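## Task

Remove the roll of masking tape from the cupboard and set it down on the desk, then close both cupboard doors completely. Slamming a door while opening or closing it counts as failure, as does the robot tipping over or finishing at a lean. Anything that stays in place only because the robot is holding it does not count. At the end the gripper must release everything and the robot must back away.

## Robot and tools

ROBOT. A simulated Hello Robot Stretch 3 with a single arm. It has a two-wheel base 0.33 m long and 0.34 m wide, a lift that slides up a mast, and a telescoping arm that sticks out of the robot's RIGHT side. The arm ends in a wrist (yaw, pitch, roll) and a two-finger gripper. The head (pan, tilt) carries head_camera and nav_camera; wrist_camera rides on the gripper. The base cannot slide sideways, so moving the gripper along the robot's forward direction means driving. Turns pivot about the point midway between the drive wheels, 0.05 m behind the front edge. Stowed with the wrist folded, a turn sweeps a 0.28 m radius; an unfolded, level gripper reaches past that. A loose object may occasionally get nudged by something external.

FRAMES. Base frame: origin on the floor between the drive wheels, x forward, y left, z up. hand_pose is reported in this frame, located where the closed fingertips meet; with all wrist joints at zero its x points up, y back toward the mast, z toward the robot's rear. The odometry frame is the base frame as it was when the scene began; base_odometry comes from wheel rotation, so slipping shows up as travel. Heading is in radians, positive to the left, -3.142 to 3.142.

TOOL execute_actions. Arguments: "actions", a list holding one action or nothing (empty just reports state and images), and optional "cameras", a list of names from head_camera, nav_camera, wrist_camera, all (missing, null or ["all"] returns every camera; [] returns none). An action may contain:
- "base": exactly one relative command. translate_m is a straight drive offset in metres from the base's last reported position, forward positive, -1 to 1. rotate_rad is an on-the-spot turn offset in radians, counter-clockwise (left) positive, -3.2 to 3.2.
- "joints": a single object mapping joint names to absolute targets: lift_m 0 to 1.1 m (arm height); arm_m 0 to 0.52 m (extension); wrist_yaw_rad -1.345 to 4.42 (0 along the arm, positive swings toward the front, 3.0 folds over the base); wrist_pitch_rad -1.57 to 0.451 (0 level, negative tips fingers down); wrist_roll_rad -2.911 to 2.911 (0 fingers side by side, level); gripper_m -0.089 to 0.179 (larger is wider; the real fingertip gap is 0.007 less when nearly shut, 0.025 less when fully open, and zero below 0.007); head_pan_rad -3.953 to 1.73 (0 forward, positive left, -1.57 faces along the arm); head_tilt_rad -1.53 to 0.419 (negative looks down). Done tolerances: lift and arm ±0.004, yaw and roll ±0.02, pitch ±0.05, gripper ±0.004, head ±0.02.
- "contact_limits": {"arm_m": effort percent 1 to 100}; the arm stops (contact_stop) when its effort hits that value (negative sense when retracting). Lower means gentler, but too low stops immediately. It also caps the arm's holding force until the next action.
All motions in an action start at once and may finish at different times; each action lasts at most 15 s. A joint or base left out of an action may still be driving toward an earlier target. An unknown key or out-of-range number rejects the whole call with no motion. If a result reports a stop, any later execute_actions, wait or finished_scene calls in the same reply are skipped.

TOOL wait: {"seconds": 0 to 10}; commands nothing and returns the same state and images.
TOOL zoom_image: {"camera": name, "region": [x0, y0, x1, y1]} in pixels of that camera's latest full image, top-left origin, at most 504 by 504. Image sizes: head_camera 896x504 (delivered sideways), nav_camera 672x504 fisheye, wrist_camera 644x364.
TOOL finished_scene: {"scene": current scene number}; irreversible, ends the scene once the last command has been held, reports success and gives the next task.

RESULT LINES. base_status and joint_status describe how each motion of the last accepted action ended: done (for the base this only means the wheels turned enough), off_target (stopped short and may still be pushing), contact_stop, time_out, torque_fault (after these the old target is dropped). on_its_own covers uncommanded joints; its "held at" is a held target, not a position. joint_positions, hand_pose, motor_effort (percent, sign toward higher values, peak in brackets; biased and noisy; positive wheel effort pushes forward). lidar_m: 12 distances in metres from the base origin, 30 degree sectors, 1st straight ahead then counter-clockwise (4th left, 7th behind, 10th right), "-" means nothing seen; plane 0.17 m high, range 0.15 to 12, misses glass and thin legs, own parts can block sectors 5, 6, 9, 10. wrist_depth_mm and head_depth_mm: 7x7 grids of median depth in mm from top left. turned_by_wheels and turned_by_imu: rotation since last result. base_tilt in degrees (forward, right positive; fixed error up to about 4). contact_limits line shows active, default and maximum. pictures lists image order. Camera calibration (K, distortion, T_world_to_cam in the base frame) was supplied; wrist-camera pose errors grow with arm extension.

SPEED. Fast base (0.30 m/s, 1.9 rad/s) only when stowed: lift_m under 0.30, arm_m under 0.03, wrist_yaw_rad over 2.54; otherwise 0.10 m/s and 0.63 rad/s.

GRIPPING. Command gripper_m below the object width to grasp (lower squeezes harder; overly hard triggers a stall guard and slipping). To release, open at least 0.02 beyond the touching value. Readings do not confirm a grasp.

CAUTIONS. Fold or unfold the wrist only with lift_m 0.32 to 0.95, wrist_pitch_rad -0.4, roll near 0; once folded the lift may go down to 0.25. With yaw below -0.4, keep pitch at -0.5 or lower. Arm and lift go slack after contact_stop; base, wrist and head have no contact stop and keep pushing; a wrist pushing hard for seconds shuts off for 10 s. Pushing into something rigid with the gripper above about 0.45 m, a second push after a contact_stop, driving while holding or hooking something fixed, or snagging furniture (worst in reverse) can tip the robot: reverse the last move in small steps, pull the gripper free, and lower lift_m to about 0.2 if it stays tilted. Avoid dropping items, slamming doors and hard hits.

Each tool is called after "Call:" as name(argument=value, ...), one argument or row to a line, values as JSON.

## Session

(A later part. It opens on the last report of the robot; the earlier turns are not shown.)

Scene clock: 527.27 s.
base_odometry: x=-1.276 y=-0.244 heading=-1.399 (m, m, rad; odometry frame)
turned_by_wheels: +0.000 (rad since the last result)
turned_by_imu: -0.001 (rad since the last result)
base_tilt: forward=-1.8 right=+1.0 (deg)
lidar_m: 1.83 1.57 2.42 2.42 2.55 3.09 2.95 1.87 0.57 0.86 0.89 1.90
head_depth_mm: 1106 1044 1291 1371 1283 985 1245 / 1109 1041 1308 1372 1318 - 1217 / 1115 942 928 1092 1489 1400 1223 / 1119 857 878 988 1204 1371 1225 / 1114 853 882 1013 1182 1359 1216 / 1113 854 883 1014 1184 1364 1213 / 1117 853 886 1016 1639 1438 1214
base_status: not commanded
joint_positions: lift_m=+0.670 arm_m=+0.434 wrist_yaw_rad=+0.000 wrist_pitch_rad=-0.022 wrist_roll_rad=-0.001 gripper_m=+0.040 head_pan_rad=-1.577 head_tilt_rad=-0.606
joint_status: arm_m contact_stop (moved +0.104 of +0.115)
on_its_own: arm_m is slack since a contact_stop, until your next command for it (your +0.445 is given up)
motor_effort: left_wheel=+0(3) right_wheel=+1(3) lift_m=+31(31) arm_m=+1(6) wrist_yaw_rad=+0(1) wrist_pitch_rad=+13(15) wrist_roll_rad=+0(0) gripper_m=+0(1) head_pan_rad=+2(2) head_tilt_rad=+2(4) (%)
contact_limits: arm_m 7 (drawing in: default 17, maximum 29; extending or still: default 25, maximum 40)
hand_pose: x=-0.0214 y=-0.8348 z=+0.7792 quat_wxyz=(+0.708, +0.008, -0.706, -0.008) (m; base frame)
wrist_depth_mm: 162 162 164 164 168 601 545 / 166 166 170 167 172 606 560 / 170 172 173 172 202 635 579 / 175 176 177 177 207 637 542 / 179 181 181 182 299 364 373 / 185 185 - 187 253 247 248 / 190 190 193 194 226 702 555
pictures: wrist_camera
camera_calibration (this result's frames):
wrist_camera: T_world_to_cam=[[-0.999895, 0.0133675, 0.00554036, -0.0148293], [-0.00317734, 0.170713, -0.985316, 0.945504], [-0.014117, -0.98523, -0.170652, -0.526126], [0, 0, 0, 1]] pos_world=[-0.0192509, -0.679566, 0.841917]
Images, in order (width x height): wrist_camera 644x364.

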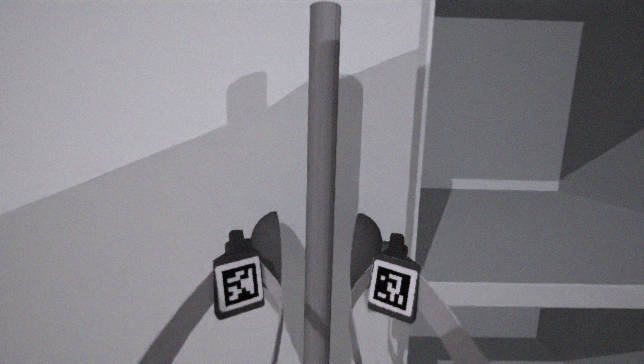

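Call:
execute_actions(
  actions=[
    {"joints": {"gripper_m": -0.05}},
  ],
  cameras=["wrist_camera"],
)

Call:
execute_actions(
  actions=[
    {"joints": {"arm_m": 0.39}, "contact_limits": {"arm_m": 25}},
  ],
  cameras=["wrist_camera"],
)

Scene clock: 535.57 s.
base_odometry: x=-1.276 y=-0.244 heading=-1.399 (m, m, rad; odometry frame)
turned_by_wheels: +0.000 (rad since the last result)
turned_by_imu: -0.001 (rad since the last result)
base_tilt: forward=-1.8 right=+1.1 (deg)
lidar_m: 1.83 1.57 2.42 2.42 2.55 3.07 2.96 1.88 0.57 0.86 0.89 1.89
head_depth_mm: 1104 1046 1292 1366 1280 993 1243 / 1110 1042 1290 1366 1319 - 1218 / 1110 937 932 1098 1488 1406 1213 / 1112 856 883 986 1205 1368 1217 / 1116 856 883 1008 1175 1371 1219 / 1117 854 885 1012 1184 1365 1211 / 1122 851 886 1016 1642 1442 1214
base_status: not commanded
joint_positions: lift_m=+0.670 arm_m=+0.432 wrist_yaw_rad=+0.009 wrist_pitch_rad=-0.022 wrist_roll_rad=-0.001 gripper_m=-0.049 head_pan_rad=-1.577 head_tilt_rad=-0.606
joint_status: all done
on_its_own: arm_m is slack since a contact_stop, until your next command for it (your +0.445 is given up)
motor_effort: left_wheel=-2(6) right_wheel=+6(6) lift_m=+31(30) arm_m=+1(2) wrist_yaw_rad=-7(8) wrist_pitch_rad=+12(13) wrist_roll_rad=+0(0) gripper_m=-23(99) head_pan_rad=+3(2) head_tilt_rad=+2(3) (%)
hand_pose: x=-0.0192 y=-0.8326 z=+0.7793 quat_wxyz=(+0.708, +0.011, -0.706, -0.005) (m; base frame)
wrist_depth_mm: 165 166 166 166 169 601 540 / 169 170 170 171 174 617 564 / 174 175 175 175 178 624 561 / 179 178 180 180 209 636 551 / 183 183 184 149 218 361 371 / 188 189 189 154 245 255 249 / 193 193 197 196 228 693 571
pictures: wrist_camera
camera_calibration (this result's frames):
wrist_camera: T_world_to_cam=[[-0.999973, 0.00481102, 0.00553657, -0.0197933], [-0.00463647, 0.170294, -0.985382, 0.94492], [-0.00568354, -0.985382, -0.170267, -0.524238], [0, 0, 0, 1]] pos_world=[-0.0183912, -0.677393, 0.841957]
Images, in order (width x height): wrist_camera 644x364.

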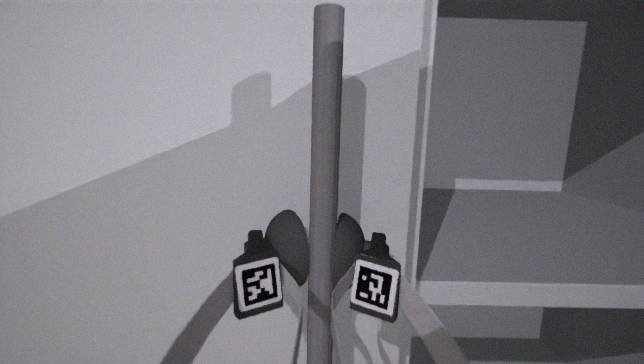

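Scene clock: 536.97 s.
base_odometry: x=-1.276 y=-0.244 heading=-1.398 (m, m, rad; odometry frame)
turned_by_wheels: +0.001 (rad since the last result)
turned_by_imu: +0.001 (rad since the last result)
base_tilt: forward=-1.7 right=+1.1 (deg)
lidar_m: 1.83 1.57 2.42 2.42 2.56 3.06 2.95 1.87 0.57 0.81 0.87 1.89
head_depth_mm: 1109 1049 1285 1370 1282 968 1232 / 1107 1052 1294 1362 1330 - 1219 / 1108 938 868 1052 1448 1401 1218 / 1114 856 837 923 1136 1339 1213 / 1115 854 850 973 1138 1337 1223 / 1118 856 861 987 1167 1363 1218 / 1117 852 878 1012 1635 1441 1218
base_status: not commanded
joint_positions: lift_m=+0.670 arm_m=+0.390 wrist_yaw_rad=+0.013 wrist_pitch_rad=-0.021 wrist_roll_rad=-0.001 gripper_m=-0.046 head_pan_rad=-1.577 head_tilt_rad=-0.605
joint_status: all done
motor_effort: left_wheel=+8(8) right_wheel=-11(11) lift_m=+31(31) arm_m=-2(5) wrist_yaw_rad=-11(10) wrist_pitch_rad=+12(14) wrist_roll_rad=+0(0) gripper_m=-22(23) head_pan_rad=+2(3) head_tilt_rad=+3(3) (%)
contact_limits: arm_m 25 (drawing in: default 17, maximum 29; extending or still: default 25, maximum 40)
hand_pose: x=-0.0182 y=-0.7909 z=+0.7795 quat_wxyz=(+0.708, +0.012, -0.706, -0.003) (m; base frame)
wrist_depth_mm: 178 173 168 161 162 632 552 / 182 178 172 166 165 660 572 / 188 183 176 170 170 665 566 / 192 186 181 175 196 679 544 / 197 193 187 145 200 364 370 / 204 198 194 147 285 722 514 / 210 206 196 190 203 695 567
pictures: wrist_camera
camera_calibration (this result's frames):
wrist_camera: T_world_to_cam=[[-0.999984, 0.000765568, 0.00552031, -0.0221466], [-0.00531069, 0.169489, -0.985518, 0.937474], [-0.00169011, -0.985532, -0.169482, -0.483754], [0, 0, 0, 1]] pos_world=[-0.0179852, -0.635629, 0.842032]
Images, in order (width x height): wrist_camera 644x364.

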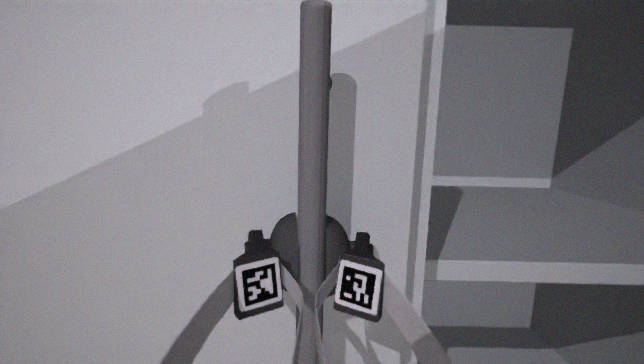

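Call:
execute_actions(
  actions=[
    {"base": {"translate_m": 0.022}, "joints": {"arm_m": 0.33}, "contact_limits": {"arm_m": 25}},
  ],
  cameras=[],
)

Call:
execute_actions(
  actions=[
    {"base": {"translate_m": 0.032}, "joints": {"arm_m": 0.265}, "contact_limits": {"arm_m": 25}},
  ],
  cameras=[],
)

Call:
execute_actions(
  actions=[
    {"base": {"translate_m": 0.042}, "joints": {"arm_m": 0.209}, "contact_limits": {"arm_m": 25}},
  ],
  cameras=[],
)

Call:
execute_actions(
  actions=[
    {"base": {"translate_m": 0.047}, "joints": {"arm_m": 0.159}, "contact_limits": {"arm_m": 25}},
  ],
  cameras=["wrist_camera", "head_camera"],
)

Scene clock: 554.03 s.
base_odometry: x=-1.272 y=-0.266 heading=-1.398 (m, m, rad; odometry frame)
turned_by_wheels: +0.000 (rad since the last result)
turned_by_imu: +0.000 (rad since the last result)
base_tilt: forward=-1.7 right=+1.1 (deg)
lidar_m: 1.81 1.55 2.41 2.42 2.55 3.10 2.98 1.87 0.58 0.74 0.85 1.87
head_depth_mm: 1099 1052 1292 1360 1322 998 1219 / 1108 1041 1295 1370 1323 - 1220 / 1113 943 771 914 - 1384 1223 / 1108 855 776 870 1056 1246 1219 / 1113 856 806 923 1089 1334 1219 / 1117 855 833 967 1144 1355 1218 / 1116 853 869 1039 1685 1439 1217
base_status: done
joint_positions: lift_m=+0.670 arm_m=+0.330 wrist_yaw_rad=+0.006 wrist_pitch_rad=-0.021 wrist_roll_rad=-0.001 gripper_m=-0.046 head_pan_rad=-1.577 head_tilt_rad=-0.605
joint_status: all done
motor_effort: left_wheel=+4(15) right_wheel=-6(11) lift_m=+31(31) arm_m=-2(3) wrist_yaw_rad=-5(10) wrist_pitch_rad=+13(12) wrist_roll_rad=+0(0) gripper_m=-22(21) head_pan_rad=+2(2) head_tilt_rad=+3(1) (%)
contact_limits: arm_m 25 (drawing in: default 17, maximum 29; extending or still: default 25, maximum 40)
hand_pose: x=-0.0199 y=-0.7310 z=+0.7794 quat_wxyz=(+0.708, +0.010, -0.706, -0.006) (m; base frame)
wrist_depth_mm: 205 191 176 161 156 627 568 / 212 196 181 164 161 701 589 / 217 202 185 169 164 722 595 / 224 208 192 174 170 741 568 / 231 215 198 145 174 365 371 / 241 221 208 148 196 798 579 / 248 230 207 189 185 703 574
pictures: none
No camera images: the call's "cameras" was empty. Leave "cameras" out to get every camera's image.

Scene clock: 555.67 s.
base_odometry: x=-1.267 y=-0.297 heading=-1.398 (m, m, rad; odometry frame)
turned_by_wheels: +0.000 (rad since the last result)
turned_by_imu: +0.000 (rad since the last result)
base_tilt: forward=-1.8 right=+1.1 (deg)
lidar_m: 1.77 1.53 2.39 2.42 2.55 3.12 3.02 1.87 0.60 0.67 0.84 1.84
head_depth_mm: 1109 1050 1289 1367 1450 1374 1185 / 1111 1044 1298 1365 1319 - 1206 / 1116 1040 686 786 887 1331 1216 / 1112 940 717 810 968 1173 1210 / 1116 936 761 877 1041 1273 1220 / 1126 853 811 943 1140 1368 1219 / 1118 854 881 1573 1763 1427 1213
base_status: done
joint_positions: lift_m=+0.670 arm_m=+0.265 wrist_yaw_rad=+0.007 wrist_pitch_rad=-0.022 wrist_roll_rad=-0.001 gripper_m=-0.046 head_pan_rad=-1.577 head_tilt_rad=-0.605
joint_status: all done
motor_effort: left_wheel=+4(11) right_wheel=-5(15) lift_m=+31(31) arm_m=-2(3) wrist_yaw_rad=-6(14) wrist_pitch_rad=+13(13) wrist_roll_rad=+0(0) gripper_m=-20(22) head_pan_rad=+2(2) head_tilt_rad=+2(2) (%)
contact_limits: arm_m 25 (drawing in: default 17, maximum 29; extending or still: default 25, maximum 40)
hand_pose: x=-0.0197 y=-0.6659 z=+0.7792 quat_wxyz=(+0.708, +0.011, -0.706, -0.006) (m; base frame)
wrist_depth_mm: 260 223 191 162 151 570 583 / 269 228 197 164 156 758 632 / 282 238 201 170 160 801 628 / 292 245 208 173 166 744 600 / 305 253 216 146 169 457 471 / 320 262 232 149 171 869 613 / 333 273 224 187 181 702 603
pictures: none
No camera images: the call's "cameras" was empty. Leave "cameras" out to get every camera's image.

Scene clock: 557.20 s.
base_odometry: x=-1.260 y=-0.338 heading=-1.398 (m, m, rad; odometry frame)
turned_by_wheels: +0.000 (rad since the last result)
turned_by_imu: +0.000 (rad since the last result)
base_tilt: forward=-1.8 right=+1.1 (deg)
lidar_m: 1.73 1.48 2.37 2.43 2.55 3.16 3.06 1.87 0.62 0.61 0.85 1.79
head_depth_mm: 1104 1053 1291 1369 1454 1398 1207 / 1108 1041 1290 1378 1443 - 1214 / 1111 1041 627 708 807 - 1194 / 1112 1034 670 762 889 1120 1221 / 1111 934 733 847 1011 1242 1221 / 1115 856 811 955 1197 1400 1223 / 1118 1208 1379 1614 1746 1437 1215
base_status: done
joint_positions: lift_m=+0.670 arm_m=+0.209 wrist_yaw_rad=+0.004 wrist_pitch_rad=-0.023 wrist_roll_rad=-0.001 gripper_m=-0.046 head_pan_rad=-1.577 head_tilt_rad=-0.605
joint_status: all done
motor_effort: left_wheel=+2(11) right_wheel=-3(11) lift_m=+31(31) arm_m=-3(2) wrist_yaw_rad=-4(7) wrist_pitch_rad=+13(13) wrist_roll_rad=+0(0) gripper_m=-21(21) head_pan_rad=+2(2) head_tilt_rad=+2(2) (%)
contact_limits: arm_m 25 (drawing in: default 17, maximum 29; extending or still: default 25, maximum 40)
hand_pose: x=-0.0205 y=-0.6099 z=+0.7790 quat_wxyz=(+0.708, +0.010, -0.706, -0.007) (m; base frame)
wrist_depth_mm: 798 269 211 164 147 154 620 / 804 280 217 162 149 824 689 / 835 290 223 171 153 820 677 / 893 300 230 176 158 621 644 / 910 312 239 149 162 469 603 / 931 331 263 152 164 861 673 / 943 349 245 190 176 709 644
pictures: none
No camera images: the call's "cameras" was empty. Leave "cameras" out to get every camera's image.

Scene clock: 558.67 s.
base_odometry: x=-1.252 y=-0.385 heading=-1.398 (m, m, rad; odometry frame)
turned_by_wheels: +0.000 (rad since the last result)
turned_by_imu: +0.000 (rad since the last result)
base_tilt: forward=-1.8 right=+1.1 (deg)
lidar_m: 1.69 1.45 2.35 2.42 2.54 3.21 3.11 1.88 0.65 0.55 0.88 1.74
head_depth_mm: 1107 1052 1283 1367 1450 1400 1245 / 1111 1045 1300 1096 1449 1405 - / 1113 1040 592 643 730 - 1172 / 1116 1044 640 719 851 1078 1190 / 1114 937 719 840 1005 1254 1214 / 1117 854 839 1023 1654 1428 1214 / 1115 1240 1408 1606 1752 1432 1223
base_status: done
joint_positions: lift_m=+0.670 arm_m=+0.159 wrist_yaw_rad=+0.007 wrist_pitch_rad=-0.024 wrist_roll_rad=-0.001 gripper_m=-0.046 head_pan_rad=-1.577 head_tilt_rad=-0.605
joint_status: all done
motor_effort: left_wheel=+3(9) right_wheel=-5(6) lift_m=+31(31) arm_m=-3(5) wrist_yaw_rad=-6(6) wrist_pitch_rad=+14(13) wrist_roll_rad=+0(0) gripper_m=-20(22) head_pan_rad=+2(3) head_tilt_rad=+2(1) (%)
contact_limits: arm_m 25 (drawing in: default 17, maximum 29; extending or still: default 25, maximum 40)
hand_pose: x=-0.0197 y=-0.5600 z=+0.7789 quat_wxyz=(+0.708, +0.011, -0.706, -0.006) (m; base frame)
wrist_depth_mm: 870 371 242 169 144 146 627 / 873 386 251 165 147 149 738 / 901 406 256 175 148 155 730 / 934 424 267 180 153 162 680 / 946 449 283 152 156 526 690 / 996 467 322 - 157 840 720 / - - 282 191 170 665 671
pictures: head_camera (sideways: a quarter turn clockwise sets it upright), wrist_camera
camera_calibration (this result's frames):
head_camera: T_world_to_cam=[[0.0281297, 0.608661, -0.792932, 1.05647], [0.999492, -0.00522079, 0.03145, -0.0419167], [0.0150026, -0.793413, -0.608498, 0.751273], [0, 0, 0, 1]] pos_world=[0.000906121, -0.0471828, 1.29618]
wrist_camera: T_world_to_cam=[[-0.999961, 0.00685056, 0.00555309, -0.0204973], [-0.0042918, 0.172045, -0.98508, 0.898787], [-0.00770373, -0.985065, -0.172009, -0.25416], [0, 0, 0, 1]] pos_world=[-0.0185971, -0.404855, 0.841773]
Images, in order (width x height): head_camera 896x504, wrist_camera 644x364.

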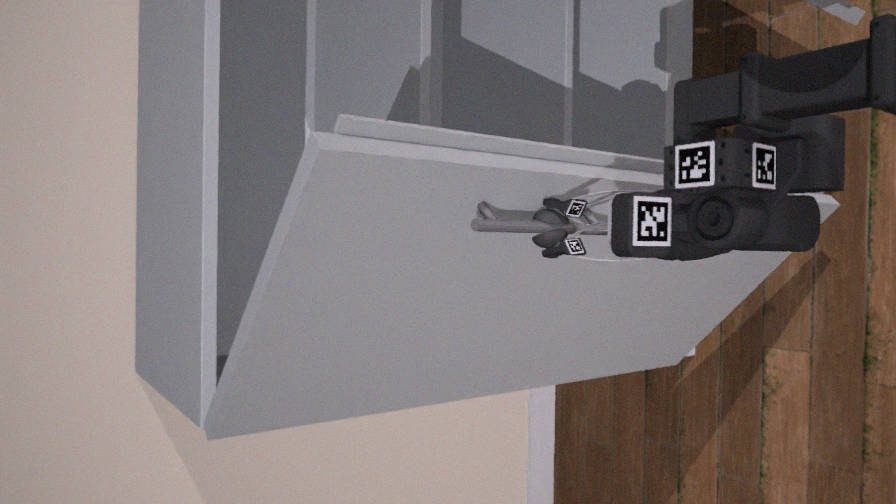

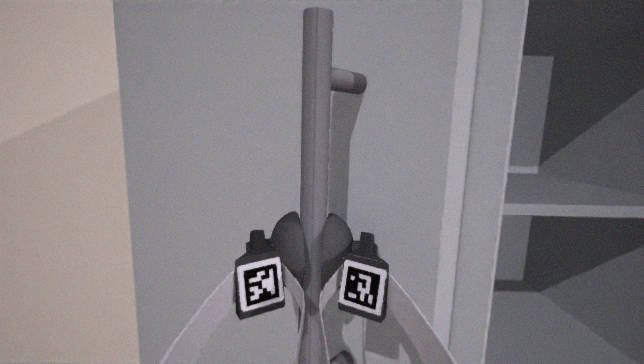

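Call:
execute_actions(
  actions=[
    {"base": {"translate_m": 0.062}, "joints": {"arm_m": 0.132}, "contact_limits": {"arm_m": 25}},
  ],
  cameras=["wrist_camera", "head_camera"],
)

Scene clock: 566.20 s.
base_odometry: x=-1.241 y=-0.446 heading=-1.398 (m, m, rad; odometry frame)
turned_by_wheels: -0.001 (rad since the last result)
turned_by_imu: -0.002 (rad since the last result)
base_tilt: forward=-1.8 right=+1.1 (deg)
lidar_m: 1.62 1.39 2.31 2.43 2.54 3.28 3.18 1.88 0.69 0.52 1.39 1.68
head_depth_mm: 1113 1051 1288 1371 1451 1403 1217 / 1110 1049 1293 601 1336 1414 - / 1110 1042 586 630 693 784 - / 1111 1042 653 741 871 1115 1197 / 1114 857 768 899 1083 1340 1225 / 1116 1222 1378 1611 1752 1433 1215 / 1123 1252 1404 1610 1748 1434 1215
base_status: done
joint_positions: lift_m=+0.670 arm_m=+0.132 wrist_yaw_rad=-0.040 wrist_pitch_rad=-0.025 wrist_roll_rad=-0.001 gripper_m=-0.046 head_pan_rad=-1.577 head_tilt_rad=-0.605
joint_status: all done
on_its_own: right_wheel is at rest, and its effort (+20) is outside its rest range (-18 to +18); wrist_yaw_rad is at rest, and its effort (+31) is outside its rest range (-12 to +12)
motor_effort: left_wheel=-13(13) right_wheel=+20(20) lift_m=+32(32) arm_m=+1(6) wrist_yaw_rad=+31(31) wrist_pitch_rad=+15(14) wrist_roll_rad=+0(0) gripper_m=-23(22) head_pan_rad=+2(2) head_tilt_rad=+2(3) (%)
contact_limits: arm_m 25 (drawing in: default 17, maximum 29; extending or still: default 25, maximum 40)
hand_pose: x=-0.0317 y=-0.5322 z=+0.7786 quat_wxyz=(+0.707, -0.005, -0.706, -0.023) (m; base frame)
wrist_depth_mm: 841 869 272 177 149 135 612 / 875 885 280 173 151 140 756 / 882 916 288 185 153 145 751 / 939 942 300 189 156 151 683 / 943 955 312 153 156 156 747 / 959 979 359 158 152 164 745 / - - 309 201 172 168 694
pictures: head_camera (sideways: a quarter turn clockwise sets it upright), wrist_camera
camera_calibration (this result's frames):
head_camera: T_world_to_cam=[[0.0281296, 0.608661, -0.792932, 1.05647], [0.999492, -0.00522067, 0.03145, -0.0419167], [0.0150027, -0.793413, -0.608498, 0.751273], [0, 0, 0, 1]] pos_world=[0.000906126, -0.0471828, 1.29618]
wrist_camera: T_world_to_cam=[[-0.998535, 0.0538186, 0.0055769, -0.00767284], [0.00383542, 0.173218, -0.984876, 0.894372], [-0.0539707, -0.983412, -0.173171, -0.226609], [0, 0, 0, 1]] pos_world=[-0.0233221, -0.377358, 0.841647]
Images, in order (width x height): head_camera 896x504, wrist_camera 644x364.

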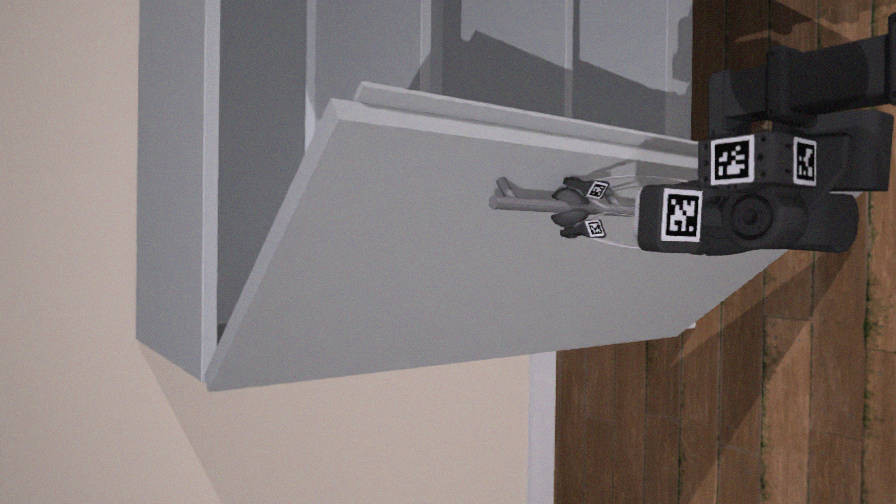

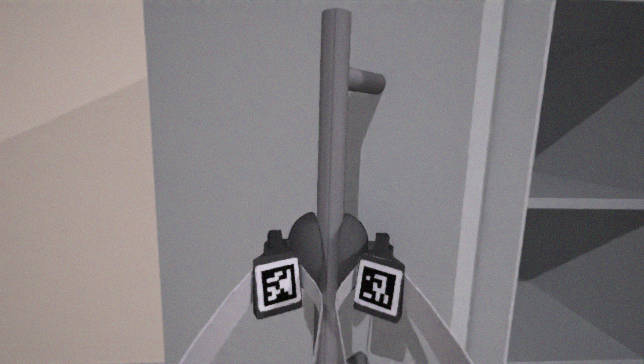

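Jammed: releasing right away to unload the wrist.

Call:
execute_actions(
  actions=[
    {"joints": {"gripper_m": 0.05}},
  ],
  cameras=[],
)

Call:
execute_actions(
  actions=[
    {"joints": {"arm_m": 0.01}},
  ],
  cameras=[],
)

Call:
execute_actions(
  actions=[
    {"base": {"translate_m": -0.2}, "joints": {"gripper_m": 0.0, "head_pan_rad": -1.4, "head_tilt_rad": -0.65}},
  ],
)

Scene clock: 575.03 s.
base_odometry: x=-1.241 y=-0.446 heading=-1.398 (m, m, rad; odometry frame)
turned_by_wheels: +0.001 (rad since the last result)
turned_by_imu: +0.000 (rad since the last result)
base_tilt: forward=-1.8 right=+1.1 (deg)
lidar_m: 1.63 1.39 2.32 2.43 2.54 3.28 3.16 1.87 0.54 0.53 1.39 1.68
head_depth_mm: 1107 1049 1291 1371 1447 1411 1215 / 1108 1045 1265 602 1237 1410 - / 1112 1044 600 643 729 800 - / 1108 1039 663 754 889 1128 1193 / 1115 858 777 905 1096 1334 1216 / 1119 1228 1375 1608 1753 1423 1217 / 1123 1246 1407 1611 1739 1437 1216
base_status: not commanded
joint_positions: lift_m=+0.670 arm_m=+0.132 wrist_yaw_rad=-0.056 wrist_pitch_rad=-0.022 wrist_roll_rad=-0.001 gripper_m=+0.050 head_pan_rad=-1.577 head_tilt_rad=-0.605
joint_status: all done
on_its_own: wrist_yaw_rad is held at -0.057, not at your +0.000, by its stall guard, which is not easing now
motor_effort: left_wheel=-1(3) right_wheel=+0(6) lift_m=+31(31) arm_m=+2(2) wrist_yaw_rad=-1(6) wrist_pitch_rad=+12(14) wrist_roll_rad=+0(0) gripper_m=+0(80) head_pan_rad=+2(2) head_tilt_rad=+1(2) (%)
hand_pose: x=-0.0358 y=-0.5321 z=+0.7792 quat_wxyz=(+0.707, -0.012, -0.706, -0.028) (m; base frame)
wrist_depth_mm: 848 839 277 201 159 144 616 / 884 871 287 206 161 149 731 / 879 897 294 210 164 154 757 / 927 915 305 216 167 161 682 / 885 944 353 223 165 164 727 / 976 974 - 232 162 175 743 / - 997 335 234 177 631 674
pictures: none
No camera images: the call's "cameras" was empty. Leave "cameras" out to get every camera's image.

Scene clock: 577.20 s.
base_odometry: x=-1.241 y=-0.446 heading=-1.398 (m, m, rad; odometry frame)
turned_by_wheels: +0.000 (rad since the last result)
turned_by_imu: +0.000 (rad since the last result)
base_tilt: forward=-1.8 right=+1.1 (deg)
lidar_m: 1.62 1.39 2.32 2.43 2.55 3.28 3.16 1.87 0.54 0.53 1.38 1.68
head_depth_mm: 1102 1054 1293 1367 1446 1406 1227 / 1107 1050 1270 599 1246 1381 1222 / 1110 1044 601 643 726 883 1045 / 1120 1045 666 754 879 1094 1208 / 1115 856 777 908 1091 1334 1218 / 1118 1227 1373 1604 1752 1425 1214 / 1116 1252 1410 1613 1733 1436 1209
base_status: not commanded
joint_positions: lift_m=+0.670 arm_m=+0.010 wrist_yaw_rad=-0.056 wrist_pitch_rad=-0.021 wrist_roll_rad=-0.001 gripper_m=+0.050 head_pan_rad=-1.577 head_tilt_rad=-0.605
joint_status: all done
on_its_own: wrist_yaw_rad is held at -0.057, not at your +0.000, by its stall guard, which is not easing now
motor_effort: left_wheel=+0(1) right_wheel=+0(0) lift_m=+32(32) arm_m=-2(1) wrist_yaw_rad=-2(1) wrist_pitch_rad=+12(13) wrist_roll_rad=+0(0) gripper_m=+0(1) head_pan_rad=+2(2) head_tilt_rad=+2(2) (%)
hand_pose: x=-0.0359 y=-0.4105 z=+0.7794 quat_wxyz=(+0.707, -0.012, -0.706, -0.028) (m; base frame)
wrist_depth_mm: 961 948 415 303 264 686 746 / 998 999 431 302 269 - 738 / - - 443 308 278 - 747 / - - 456 316 285 936 725 / - - 530 324 - - 729 / - - - 344 899 945 744 / - - 512 355 313 880 732
pictures: none
No camera images: the call's "cameras" was empty. Leave "cameras" out to get every camera's image.

Scene clock: 580.60 s.
base_odometry: x=-1.275 y=-0.249 heading=-1.398 (m, m, rad; odometry frame)
turned_by_wheels: +0.000 (rad since the last result)
turned_by_imu: -0.001 (rad since the last result)
base_tilt: forward=-1.8 right=+1.2 (deg)
lidar_m: 1.82 1.57 2.42 2.42 2.55 3.09 2.96 1.87 0.57 0.53 0.63 1.89
head_depth_mm: 1072 967 1234 1360 1410 1371 1151 / 1078 961 1239 1357 1437 1366 1187 / 1103 1234 1233 1404 1445 1379 1221 / 1111 1245 566 635 750 954 1173 / 1143 870 680 819 1021 1315 1203 / 1184 848 957 1728 1692 1399 1195 / 1204 1359 1557 1817 1686 1394 1203
base_status: done
joint_positions: lift_m=+0.670 arm_m=+0.010 wrist_yaw_rad=-0.056 wrist_pitch_rad=-0.021 wrist_roll_rad=-0.001 gripper_m=+0.000 head_pan_rad=-1.407 head_tilt_rad=-0.642
joint_status: all done
on_its_own: wrist_yaw_rad is held at -0.057, not at your +0.000, by its stall guard, which is not easing now
motor_effort: left_wheel=+0(6) right_wheel=+1(5) lift_m=+31(31) arm_m=-2(2) wrist_yaw_rad=-1(1) wrist_pitch_rad=+12(12) wrist_roll_rad=+0(0) gripper_m=-1(80) head_pan_rad=+3(15) head_tilt_rad=-2(7) (%)
hand_pose: x=-0.0359 y=-0.4105 z=+0.7794 quat_wxyz=(+0.707, -0.012, -0.706, -0.028) (m; base frame)
wrist_depth_mm: 527 245 665 649 695 693 - / 966 251 979 - - 761 - / 985 260 - - - 761 289 / - 266 833 883 951 708 - / - 278 - - - 771 - / - 285 909 - 962 747 - / - 300 750 - - 750 -
pictures: head_camera (sideways: a quarter turn clockwise sets it upright), nav_camera (sideways: a quarter turn counterclockwise sets it upright), wrist_camera
camera_calibration (this result's frames):
head_camera: T_world_to_cam=[[-0.0798497, 0.633166, -0.769886, 1.02709], [0.986186, 0.162626, 0.0314629, -0.0418508], [0.145125, -0.756739, -0.637405, 0.788082], [0, 0, 0, 1]] pos_world=[0.00891519, -0.0471408, 1.29439]
nav_camera: T_world_to_cam=[[0.0968653, -0.596162, 0.796999, -0.997992], [-0.985078, -0.171883, -0.00884576, 0.0679953], [0.142264, -0.78425, -0.603915, 0.741904], [0, 0, 0, 1]] pos_world=[0.0581053, -0.00143972, 1.24405]
wrist_camera: T_world_to_cam=[[-0.997538, 0.0699015, 0.00556926, -0.0116933], [0.00639869, 0.169827, -0.985453, 0.873302], [-0.0698305, -0.982992, -0.169857, -0.109968], [0, 0, 0, 1]] pos_world=[-0.0249316, -0.25559, 0.841984]
Images, in order (width x height): head_camera 896x504, nav_camera 672x504, wrist_camera 644x364.

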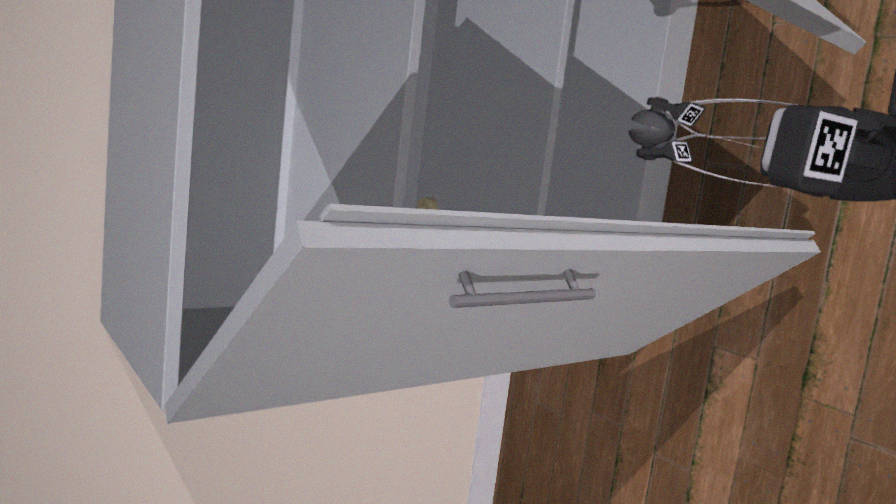

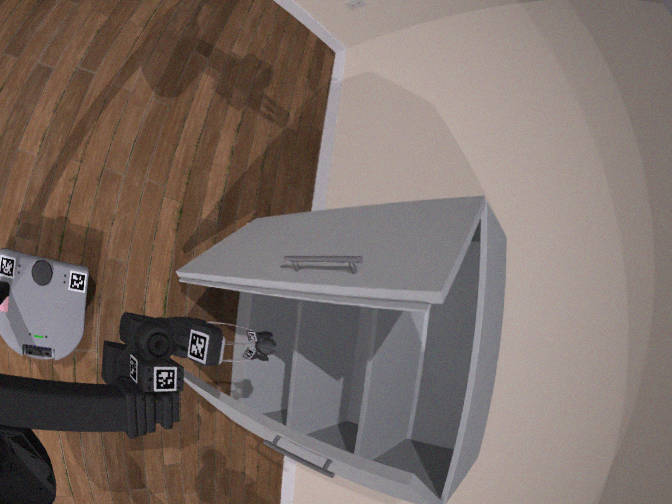

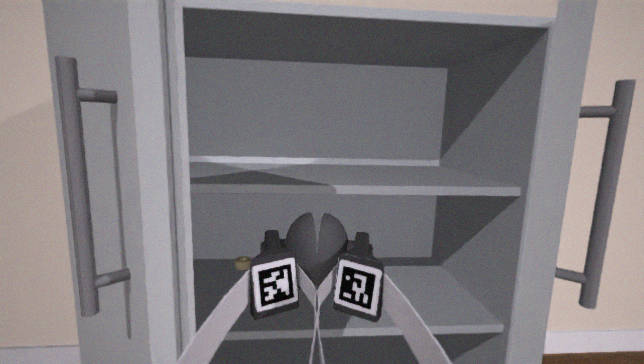

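Call:
zoom_image(
  camera="wrist_camera",
  region=[170, 200, 330, 320],
)

Region (170, 200, 330, 320) of wrist_camera's 644x364 image, scaled by 3.150; it fills the top 378 rows of this view, and the rest is white.

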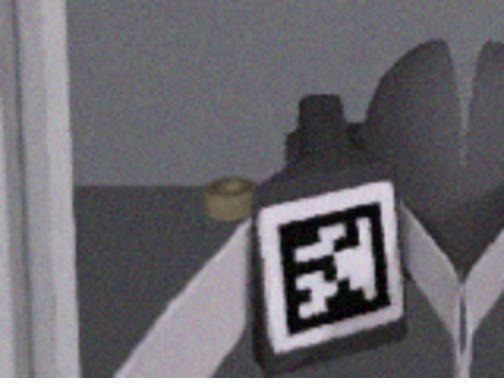

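Call:
execute_actions(
  actions=[
    {"joints": {"arm_m": 0.2, "wrist_yaw_rad": 0.0, "lift_m": 0.5, "head_pan_rad": -1.3, "head_tilt_rad": -0.8}},
  ],
  cameras=[],
)

Call:
execute_actions(
  actions=[
    {"base": {"translate_m": 0.3}, "joints": {"lift_m": 0.33}},
  ],
  cameras=["head_camera", "nav_camera"],
)

Scene clock: 678.20 s.
base_odometry: x=-1.275 y=-0.249 heading=-1.398 (m, m, rad; odometry frame)
turned_by_wheels: +0.000 (rad since the last result)
turned_by_imu: -0.001 (rad since the last result)
base_tilt: forward=-1.8 right=+1.1 (deg)
lidar_m: 1.82 1.56 2.42 2.42 2.55 3.06 2.96 1.87 0.57 0.53 0.63 1.89
head_depth_mm: 864 1187 1054 1296 1435 1299 1137 / 861 1200 1374 1336 1434 - 1141 / 1144 529 586 731 1413 1274 1140 / 856 621 730 862 1109 1275 1135 / 782 840 1068 1708 1502 1296 1141 / 1273 1486 1766 1779 1498 1300 1134 / 1323 1549 1833 1796 1501 1293 1136
base_status: not commanded
joint_positions: lift_m=+0.500 arm_m=+0.200 wrist_yaw_rad=-0.001 wrist_pitch_rad=-0.021 wrist_roll_rad=-0.001 gripper_m=+0.000 head_pan_rad=-1.307 head_tilt_rad=-0.790
joint_status: all done
motor_effort: left_wheel=+0(0) right_wheel=+1(1) lift_m=+31(30) arm_m=+2(5) wrist_yaw_rad=+0(1) wrist_pitch_rad=+12(12) wrist_roll_rad=+1(0) gripper_m=-1(1) head_pan_rad=+2(12) head_tilt_rad=-4(13) (%)
hand_pose: x=-0.0217 y=-0.6004 z=+0.6096 quat_wxyz=(+0.708, +0.007, -0.706, -0.008) (m; base frame)
wrist_depth_mm: 468 682 797 816 812 816 577 / 447 605 804 827 821 782 544 / 467 702 852 857 886 760 551 / 471 709 872 895 896 831 560 / 475 674 814 882 861 764 565 / 483 542 590 - 568 583 535 / 491 736 843 863 816 766 536
pictures: none
No camera images: the call's "cameras" was empty. Leave "cameras" out to get every camera's image.

Scene clock: 682.30 s.
base_odometry: x=-1.224 y=-0.544 heading=-1.398 (m, m, rad; odometry frame)
turned_by_wheels: +0.000 (rad since the last result)
turned_by_imu: +0.000 (rad since the last result)
base_tilt: forward=-1.8 right=+1.1 (deg)
lidar_m: 1.52 1.31 2.18 2.43 2.55 3.41 3.26 0.75 0.93 0.41 1.39 1.58
head_depth_mm: 859 1183 1054 1294 1423 1293 1139 / 1087 559 457 1257 1441 1356 1125 / 1170 1339 1548 801 1101 1029 1136 / 1208 1392 1633 1788 1514 1300 1138 / 1241 1433 1695 1787 1507 1295 1139 / 1282 1488 1772 1787 1498 1298 1138 / 1325 1540 1848 1786 1501 1293 1138
base_status: done
joint_positions: lift_m=+0.330 arm_m=+0.200 wrist_yaw_rad=-0.002 wrist_pitch_rad=-0.017 wrist_roll_rad=-0.001 gripper_m=+0.000 head_pan_rad=-1.307 head_tilt_rad=-0.791
joint_status: all done
motor_effort: left_wheel=+0(7) right_wheel=+1(17) lift_m=+31(34) arm_m=+3(3) wrist_yaw_rad=+1(10) wrist_pitch_rad=+10(12) wrist_roll_rad=+0(0) gripper_m=-2(2) head_pan_rad=+2(2) head_tilt_rad=-4(3) (%)
hand_pose: x=-0.0219 y=-0.6005 z=+0.4406 quat_wxyz=(+0.708, +0.006, -0.707, -0.007) (m; base frame)
wrist_depth_mm: - 95 269 660 626 624 611 / - 95 270 838 847 867 857 / - 95 270 860 861 868 870 / - 95 272 626 651 701 723 / - 95 274 912 905 918 863 / - 96 179 - 815 826 818 / - 95 379 596 598 619 629
pictures: head_camera (sideways: a quarter turn clockwise sets it upright), nav_camera (sideways: a quarter turn counterclockwise sets it upright)
camera_calibration (this result's frames):
head_camera: T_world_to_cam=[[-0.170731, 0.725419, -0.666797, 0.893295], [0.966186, 0.255965, 0.0310804, -0.0412248], [0.193223, -0.638943, -0.744591, 0.9272], [0, 0, 0, 1]] pos_world=[0.0131876, -0.0450335, 1.28731]
nav_camera: T_world_to_cam=[[0.185105, -0.691141, 0.698613, -0.870297], [-0.96331, -0.268203, -0.0100946, 0.0694866], [0.194347, -0.671112, -0.715428, 0.886636], [0, 0, 0, 1]] pos_world=[0.0557188, 0.0121708, 1.24303]
Images, in order (width x height): head_camera 896x504, nav_camera 672x504.

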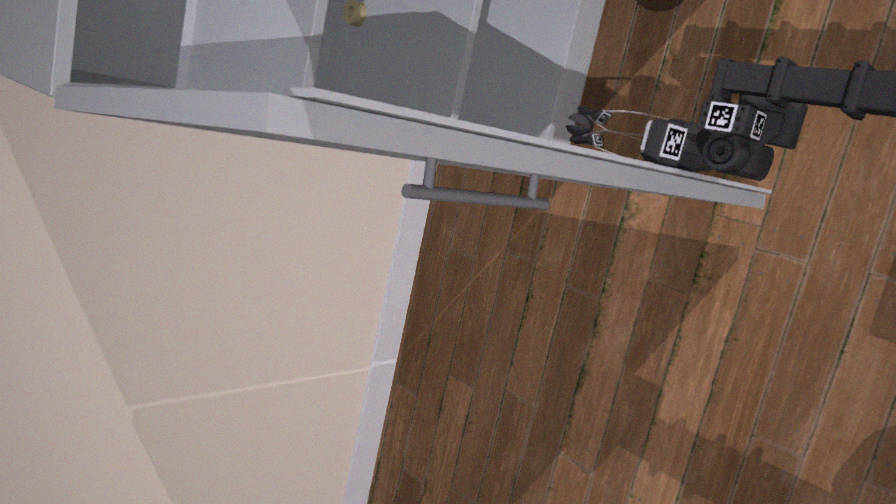

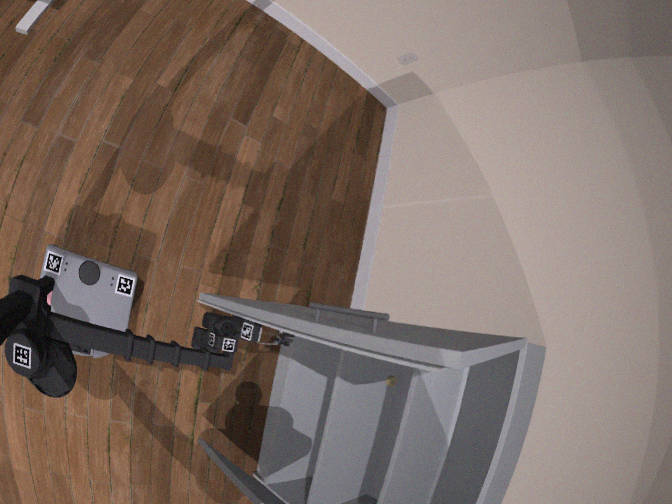

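Call:
execute_actions(
  actions=[
    {"base": {"translate_m": 0.05}},
  ],
  cameras=[],
)

Call:
execute_actions(
  actions=[
    {"base": {"translate_m": -0.29}, "joints": {"arm_m": 0.0, "head_pan_rad": -1.2, "head_tilt_rad": -0.8}},
  ],
  cameras=["nav_camera"],
)

Call:
execute_actions(
  actions=[
    {"base": {"rotate_rad": -1.57}, "joints": {"wrist_yaw_rad": 1.15, "head_pan_rad": 0.0, "head_tilt_rad": -0.9}},
  ],
  cameras=["nav_camera", "head_camera"],
)

Scene clock: 721.90 s.
base_odometry: x=-1.215 y=-0.594 heading=-1.398 (m, m, rad; odometry frame)
turned_by_wheels: +0.000 (rad since the last result)
turned_by_imu: +0.000 (rad since the last result)
base_tilt: forward=-1.8 right=+1.1 (deg)
lidar_m: 1.47 1.27 2.12 2.42 2.55 3.43 3.32 0.79 1.24 0.40 1.39 1.53
head_depth_mm: 862 1173 1048 1285 1433 1301 1140 / 1128 892 455 1260 1440 1346 1128 / 1173 1340 1558 1663 1413 1080 1139 / 1210 1383 1643 1783 1495 1289 1138 / 1240 1433 1702 1805 1500 1289 1132 / 1283 1476 1783 1787 1512 1296 1136 / 1323 1547 1845 1776 1498 1290 1139
base_status: done
joint_positions: lift_m=+0.330 arm_m=+0.200 wrist_yaw_rad=-0.002 wrist_pitch_rad=-0.017 wrist_roll_rad=-0.001 gripper_m=+0.000 head_pan_rad=-1.307 head_tilt_rad=-0.791
joint_status: not commanded
motor_effort: left_wheel=+0(5) right_wheel=+1(6) lift_m=+32(31) arm_m=+2(3) wrist_yaw_rad=+1(1) wrist_pitch_rad=+9(9) wrist_roll_rad=+0(0) gripper_m=-1(2) head_pan_rad=+2(3) head_tilt_rad=-3(4) (%)
hand_pose: x=-0.0219 y=-0.6005 z=+0.4406 quat_wxyz=(+0.708, +0.006, -0.707, -0.007) (m; base frame)
wrist_depth_mm: - 73 144 585 638 632 600 / - 74 146 844 836 828 856 / - 75 147 854 860 863 846 / - 75 149 577 653 695 718 / - 73 151 881 894 912 917 / - 73 117 - 823 823 835 / - 74 187 587 610 614 625
pictures: none
No camera images: the call's "cameras" was empty. Leave "cameras" out to get every camera's image.

Scene clock: 726.03 s.
base_odometry: x=-1.265 y=-0.308 heading=-1.398 (m, m, rad; odometry frame)
turned_by_wheels: +0.000 (rad since the last result)
turned_by_imu: -0.001 (rad since the last result)
base_tilt: forward=-1.8 right=+1.0 (deg)
lidar_m: 1.76 1.52 2.39 2.42 2.54 3.15 3.03 1.87 0.60 1.13 0.51 1.82
head_depth_mm: 864 1180 1057 1291 1429 1294 1137 / 859 1209 1374 1333 1434 1317 1139 / 857 1066 1277 1502 1476 1296 1155 / 764 787 932 1127 1406 1307 1144 / 1263 620 703 808 960 1241 1140 / 1363 531 578 720 1467 1295 1141 / 1420 1641 2021 1788 1501 1290 1135
base_status: done
joint_positions: lift_m=+0.330 arm_m=+0.000 wrist_yaw_rad=-0.001 wrist_pitch_rad=-0.017 wrist_roll_rad=-0.001 gripper_m=+0.000 head_pan_rad=-1.207 head_tilt_rad=-0.791
joint_status: all done
motor_effort: left_wheel=+0(6) right_wheel=+1(4) lift_m=+31(31) arm_m=-2(2) wrist_yaw_rad=+0(1) wrist_pitch_rad=+9(10) wrist_roll_rad=+0(0) gripper_m=-1(2) head_pan_rad=+2(13) head_tilt_rad=-3(4) (%)
hand_pose: x=-0.0217 y=-0.4010 z=+0.4406 quat_wxyz=(+0.708, +0.006, -0.707, -0.007) (m; base frame)
wrist_depth_mm: 406 590 722 712 718 751 643 / 408 603 - - - 894 628 / 409 600 - - - 946 633 / 412 607 948 - - 871 496 / 411 605 - - - 919 408 / 412 616 847 - 807 814 346 / 416 688 716 727 725 737 390
pictures: nav_camera (sideways: a quarter turn counterclockwise sets it upright)
camera_calibration (this result's frames):
nav_camera: T_world_to_cam=[[0.253135, -0.669225, 0.698613, -0.870712], [-0.931745, -0.362972, -0.0100946, 0.069294], [0.260332, -0.648374, -0.715429, 0.886234], [0, 0, 0, 1]] pos_world=[0.054257, 0.0170605, 1.24303]
Images, in order (width x height): nav_camera 672x504.

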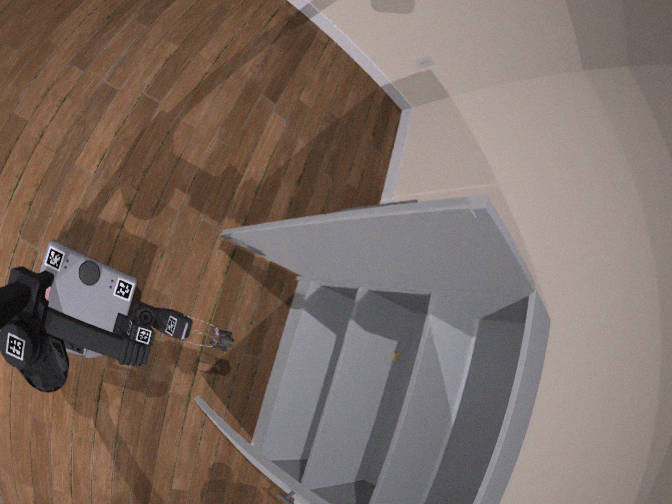

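Scene clock: 729.47 s.
base_odometry: x=-1.265 y=-0.308 heading=-2.968 (m, m, rad; odometry frame)
turned_by_wheels: -1.570 (rad since the last result)
turned_by_imu: -1.535 (rad since the last result)
base_tilt: forward=-1.8 right=+1.1 (deg)
lidar_m: 1.07 0.50 1.82 1.76 1.84 2.39 2.42 2.57 3.12 3.03 1.84 0.60
head_depth_mm: 1153 1049 1322 1502 1355 1246 1116 / 1157 1042 1317 1507 1418 1243 1113 / 1162 1044 1316 1515 1418 1253 1117 / 1160 1045 1327 1520 1410 1250 1112 / 1163 1047 1322 1532 1425 1248 1123 / 1129 1048 1240 1292 1342 1223 1112 / 818 857 869 887 956 1227 1113
base_status: done
joint_positions: lift_m=+0.330 arm_m=+0.000 wrist_yaw_rad=+1.148 wrist_pitch_rad=-0.017 wrist_roll_rad=-0.001 gripper_m=+0.000 head_pan_rad=-0.007 head_tilt_rad=-0.889
joint_status: all done
motor_effort: left_wheel=+2(8) right_wheel=-1(5) lift_m=+31(31) arm_m=-2(3) wrist_yaw_rad=+1(1) wrist_pitch_rad=+9(10) wrist_roll_rad=+0(0) gripper_m=-2(1) head_pan_rad=+2(34) head_tilt_rad=-4(12) (%)
hand_pose: x=+0.2119 y=-0.2502 z=+0.4406 quat_wxyz=(+0.598, +0.389, -0.590, +0.379) (m; base frame)
wrist_depth_mm: 783 863 873 649 - - - / 922 - - 672 - - - / 939 - - 697 - - - / 981 - - 730 - - - / 997 - - 895 - - - / 758 816 846 - - - - / 709 753 757 761 804 820 816
pictures: head_camera (sideways: a quarter turn clockwise sets it upright), nav_camera (sideways: a quarter turn counterclockwise sets it upright)
camera_calibration (this result's frames):
head_camera: T_world_to_cam=[[-0.80655, 0.0301374, -0.590398, 0.79763], [0.0150555, 0.999423, 0.030449, -0.034597], [0.590975, 0.0156699, -0.806538, 1.00532], [0, 0, 0, 1]] pos_world=[0.0497297, -0.00521479, 1.2828]
nav_camera: T_world_to_cam=[[0.780638, -0.00713453, 0.624943, -0.777935], [-0.000493588, -0.999942, -0.0107991, 0.0645292], [0.624983, 0.00812169, -0.780596, 0.968754], [0, 0, 0, 1]] pos_world=[0.00186183, 0.0511073, 1.24307]
Images, in order (width x height): head_camera 896x504, nav_camera 672x504.

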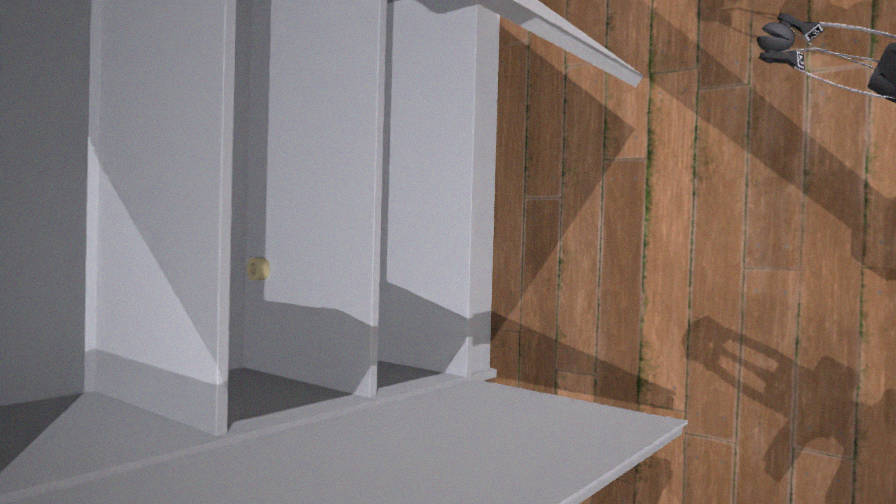

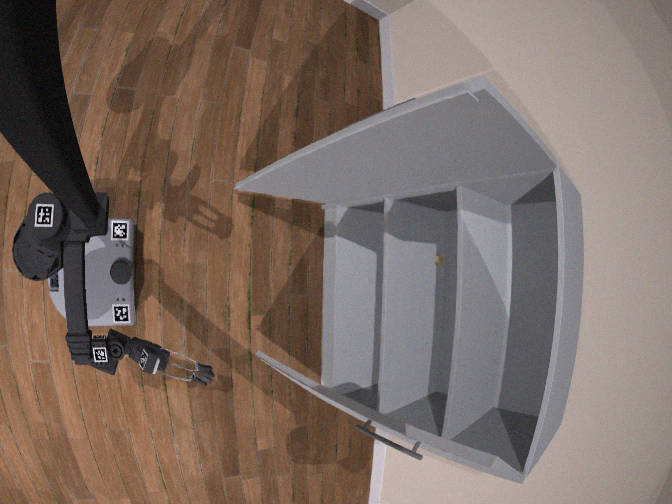

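Call:
execute_actions(
  actions=[
    {"base": {"translate_m": 0.39}, "joints": {"wrist_yaw_rad": 1.3, "head_tilt_rad": -1.1}},
  ],
  cameras=["nav_camera"],
)

Call:
execute_actions(
  actions=[
    {"base": {"rotate_rad": 1.57}, "joints": {"head_pan_rad": -1.57, "head_tilt_rad": -1.0}},
  ],
  cameras=["nav_camera", "head_camera"],
)

Scene clock: 749.17 s.
base_odometry: x=-1.649 y=-0.375 heading=-2.968 (m, m, rad; odometry frame)
turned_by_wheels: +0.000 (rad since the last result)
turned_by_imu: +0.000 (rad since the last result)
base_tilt: forward=-1.9 right=+1.2 (deg)
lidar_m: 0.92 0.41 0.31 0.29 1.74 2.56 2.81 2.98 3.14 3.03 0.34 0.85
head_depth_mm: 840 758 1048 1246 1309 1153 1113 / 842 757 1047 1243 1303 1208 - / 844 758 1054 1245 1305 1196 - / 848 760 1052 1240 1307 1196 - / 848 759 1052 1254 1307 1199 - / 852 760 1034 1132 1268 1193 1131 / 791 748 775 862 879 895 1088
base_status: done
joint_positions: lift_m=+0.330 arm_m=+0.000 wrist_yaw_rad=+1.298 wrist_pitch_rad=-0.017 wrist_roll_rad=-0.001 gripper_m=+0.000 head_pan_rad=-0.007 head_tilt_rad=-1.087
joint_status: all done
motor_effort: left_wheel=+1(8) right_wheel=+0(5) lift_m=+31(30) arm_m=-2(2) wrist_yaw_rad=+1(2) wrist_pitch_rad=+10(9) wrist_roll_rad=+0(0) gripper_m=-1(1) head_pan_rad=+2(2) head_tilt_rad=-4(16) (%)
hand_pose: x=+0.2250 y=-0.2142 z=+0.4406 quat_wxyz=(+0.567, +0.432, -0.559, +0.423) (m; base frame)
wrist_depth_mm: 651 683 665 654 636 499 190 / 677 717 786 856 735 503 184 / 712 733 797 867 753 513 177 / 547 568 597 629 652 477 170 / 719 770 835 891 758 431 166 / 728 775 813 - 714 397 161 / 572 590 600 600 608 374 156
pictures: nav_camera (sideways: a quarter turn counterclockwise sets it upright)
camera_calibration (this result's frames):
nav_camera: T_world_to_cam=[[0.888178, -0.00777821, 0.459433, -0.562975], [-0.00260501, -0.999926, -0.0118927, 0.065963], [0.459491, 0.00936605, -0.888133, 1.10955], [0, 0, 0, 1]] pos_world=[-0.00963433, 0.051187, 1.24486]
Images, in order (width x height): nav_camera 672x504.

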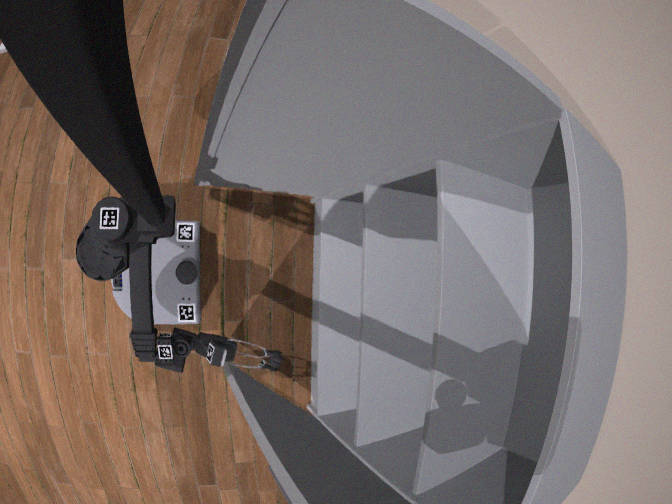

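Scene clock: 752.60 s.
base_odometry: x=-1.649 y=-0.375 heading=-1.398 (m, m, rad; odometry frame)
turned_by_wheels: +1.570 (rad since the last result)
turned_by_imu: +1.534 (rad since the last result)
base_tilt: forward=-1.8 right=+1.2 (deg)
lidar_m: 0.30 1.74 2.52 2.81 2.95 3.14 3.04 0.34 0.84 0.92 0.42 0.31
head_depth_mm: 847 847 761 1043 1287 1216 1087 / 847 847 762 1045 1284 1232 - / 854 848 762 1043 1281 1246 - / 855 848 761 1064 1285 1240 - / 859 849 760 1067 1282 1230 1103 / 863 846 762 1046 1247 1196 1104 / 735 789 747 843 854 868 940
base_status: done
joint_positions: lift_m=+0.330 arm_m=+0.000 wrist_yaw_rad=+1.298 wrist_pitch_rad=-0.017 wrist_roll_rad=-0.001 gripper_m=+0.000 head_pan_rad=-1.563 head_tilt_rad=-1.001
joint_status: all done
motor_effort: left_wheel=-2(7) right_wheel=+3(7) lift_m=+31(31) arm_m=-2(2) wrist_yaw_rad=+2(1) wrist_pitch_rad=+10(9) wrist_roll_rad=+0(0) gripper_m=-2(2) head_pan_rad=-3(37) head_tilt_rad=+1(6) (%)
hand_pose: x=+0.2250 y=-0.2141 z=+0.4406 quat_wxyz=(+0.567, +0.432, -0.559, +0.423) (m; base frame)
wrist_depth_mm: 179 189 201 218 236 260 284 / 182 192 207 223 246 269 292 / 185 197 212 229 254 277 301 / 190 200 219 236 257 285 314 / 193 207 223 244 265 294 316 / 199 211 225 - 280 304 331 / 202 217 239 256 283 319 348
pictures: head_camera (sideways: a quarter turn clockwise sets it upright), nav_camera (sideways: a quarter turn counterclockwise sets it upright)
camera_calibration (this result's frames):
head_camera: T_world_to_cam=[[0.0176329, 0.86797, -0.496303, 0.670022], [0.999562, -0.00351288, 0.0293694, -0.0391926], [0.0237483, -0.496603, -0.867653, 1.08822], [0, 0, 0, 1]] pos_world=[0.00151753, -0.0412814, 1.27789]
nav_camera: T_world_to_cam=[[0.00501247, -0.845753, 0.533552, -0.654137], [-0.999847, -0.0131648, -0.0114749, 0.0715034], [0.016729, -0.533413, -0.84569, 1.05709], [0, 0, 0, 1]] pos_world=[0.0570873, 0.0115685, 1.24381]
Images, in order (width x height): head_camera 896x504, nav_camera 672x504.

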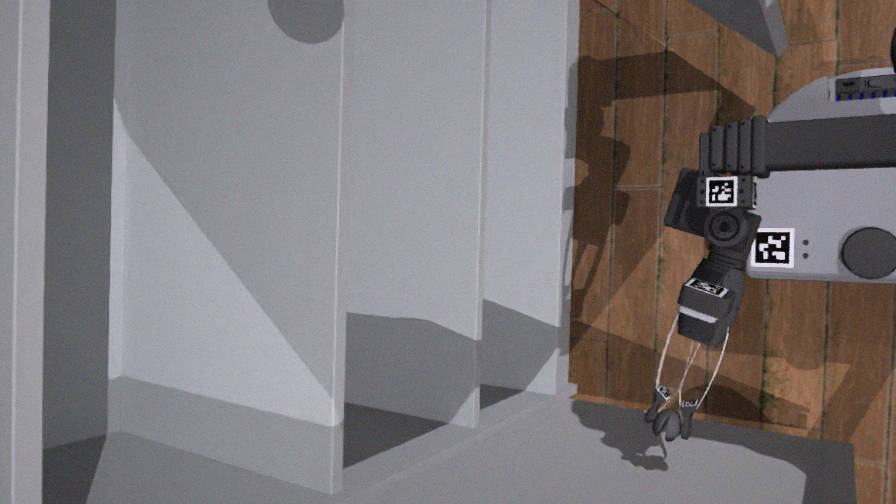

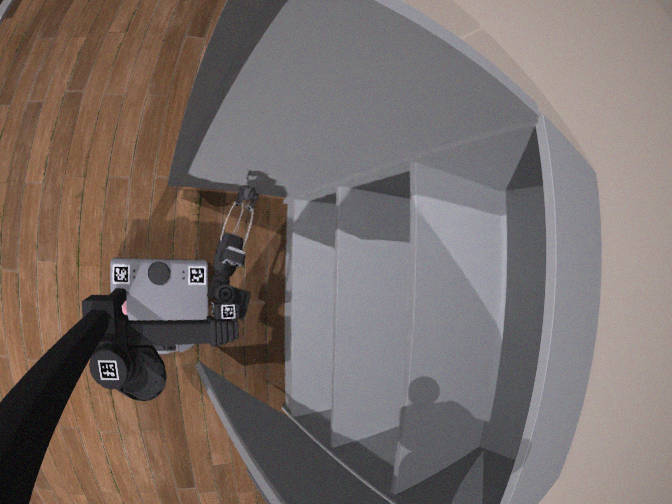

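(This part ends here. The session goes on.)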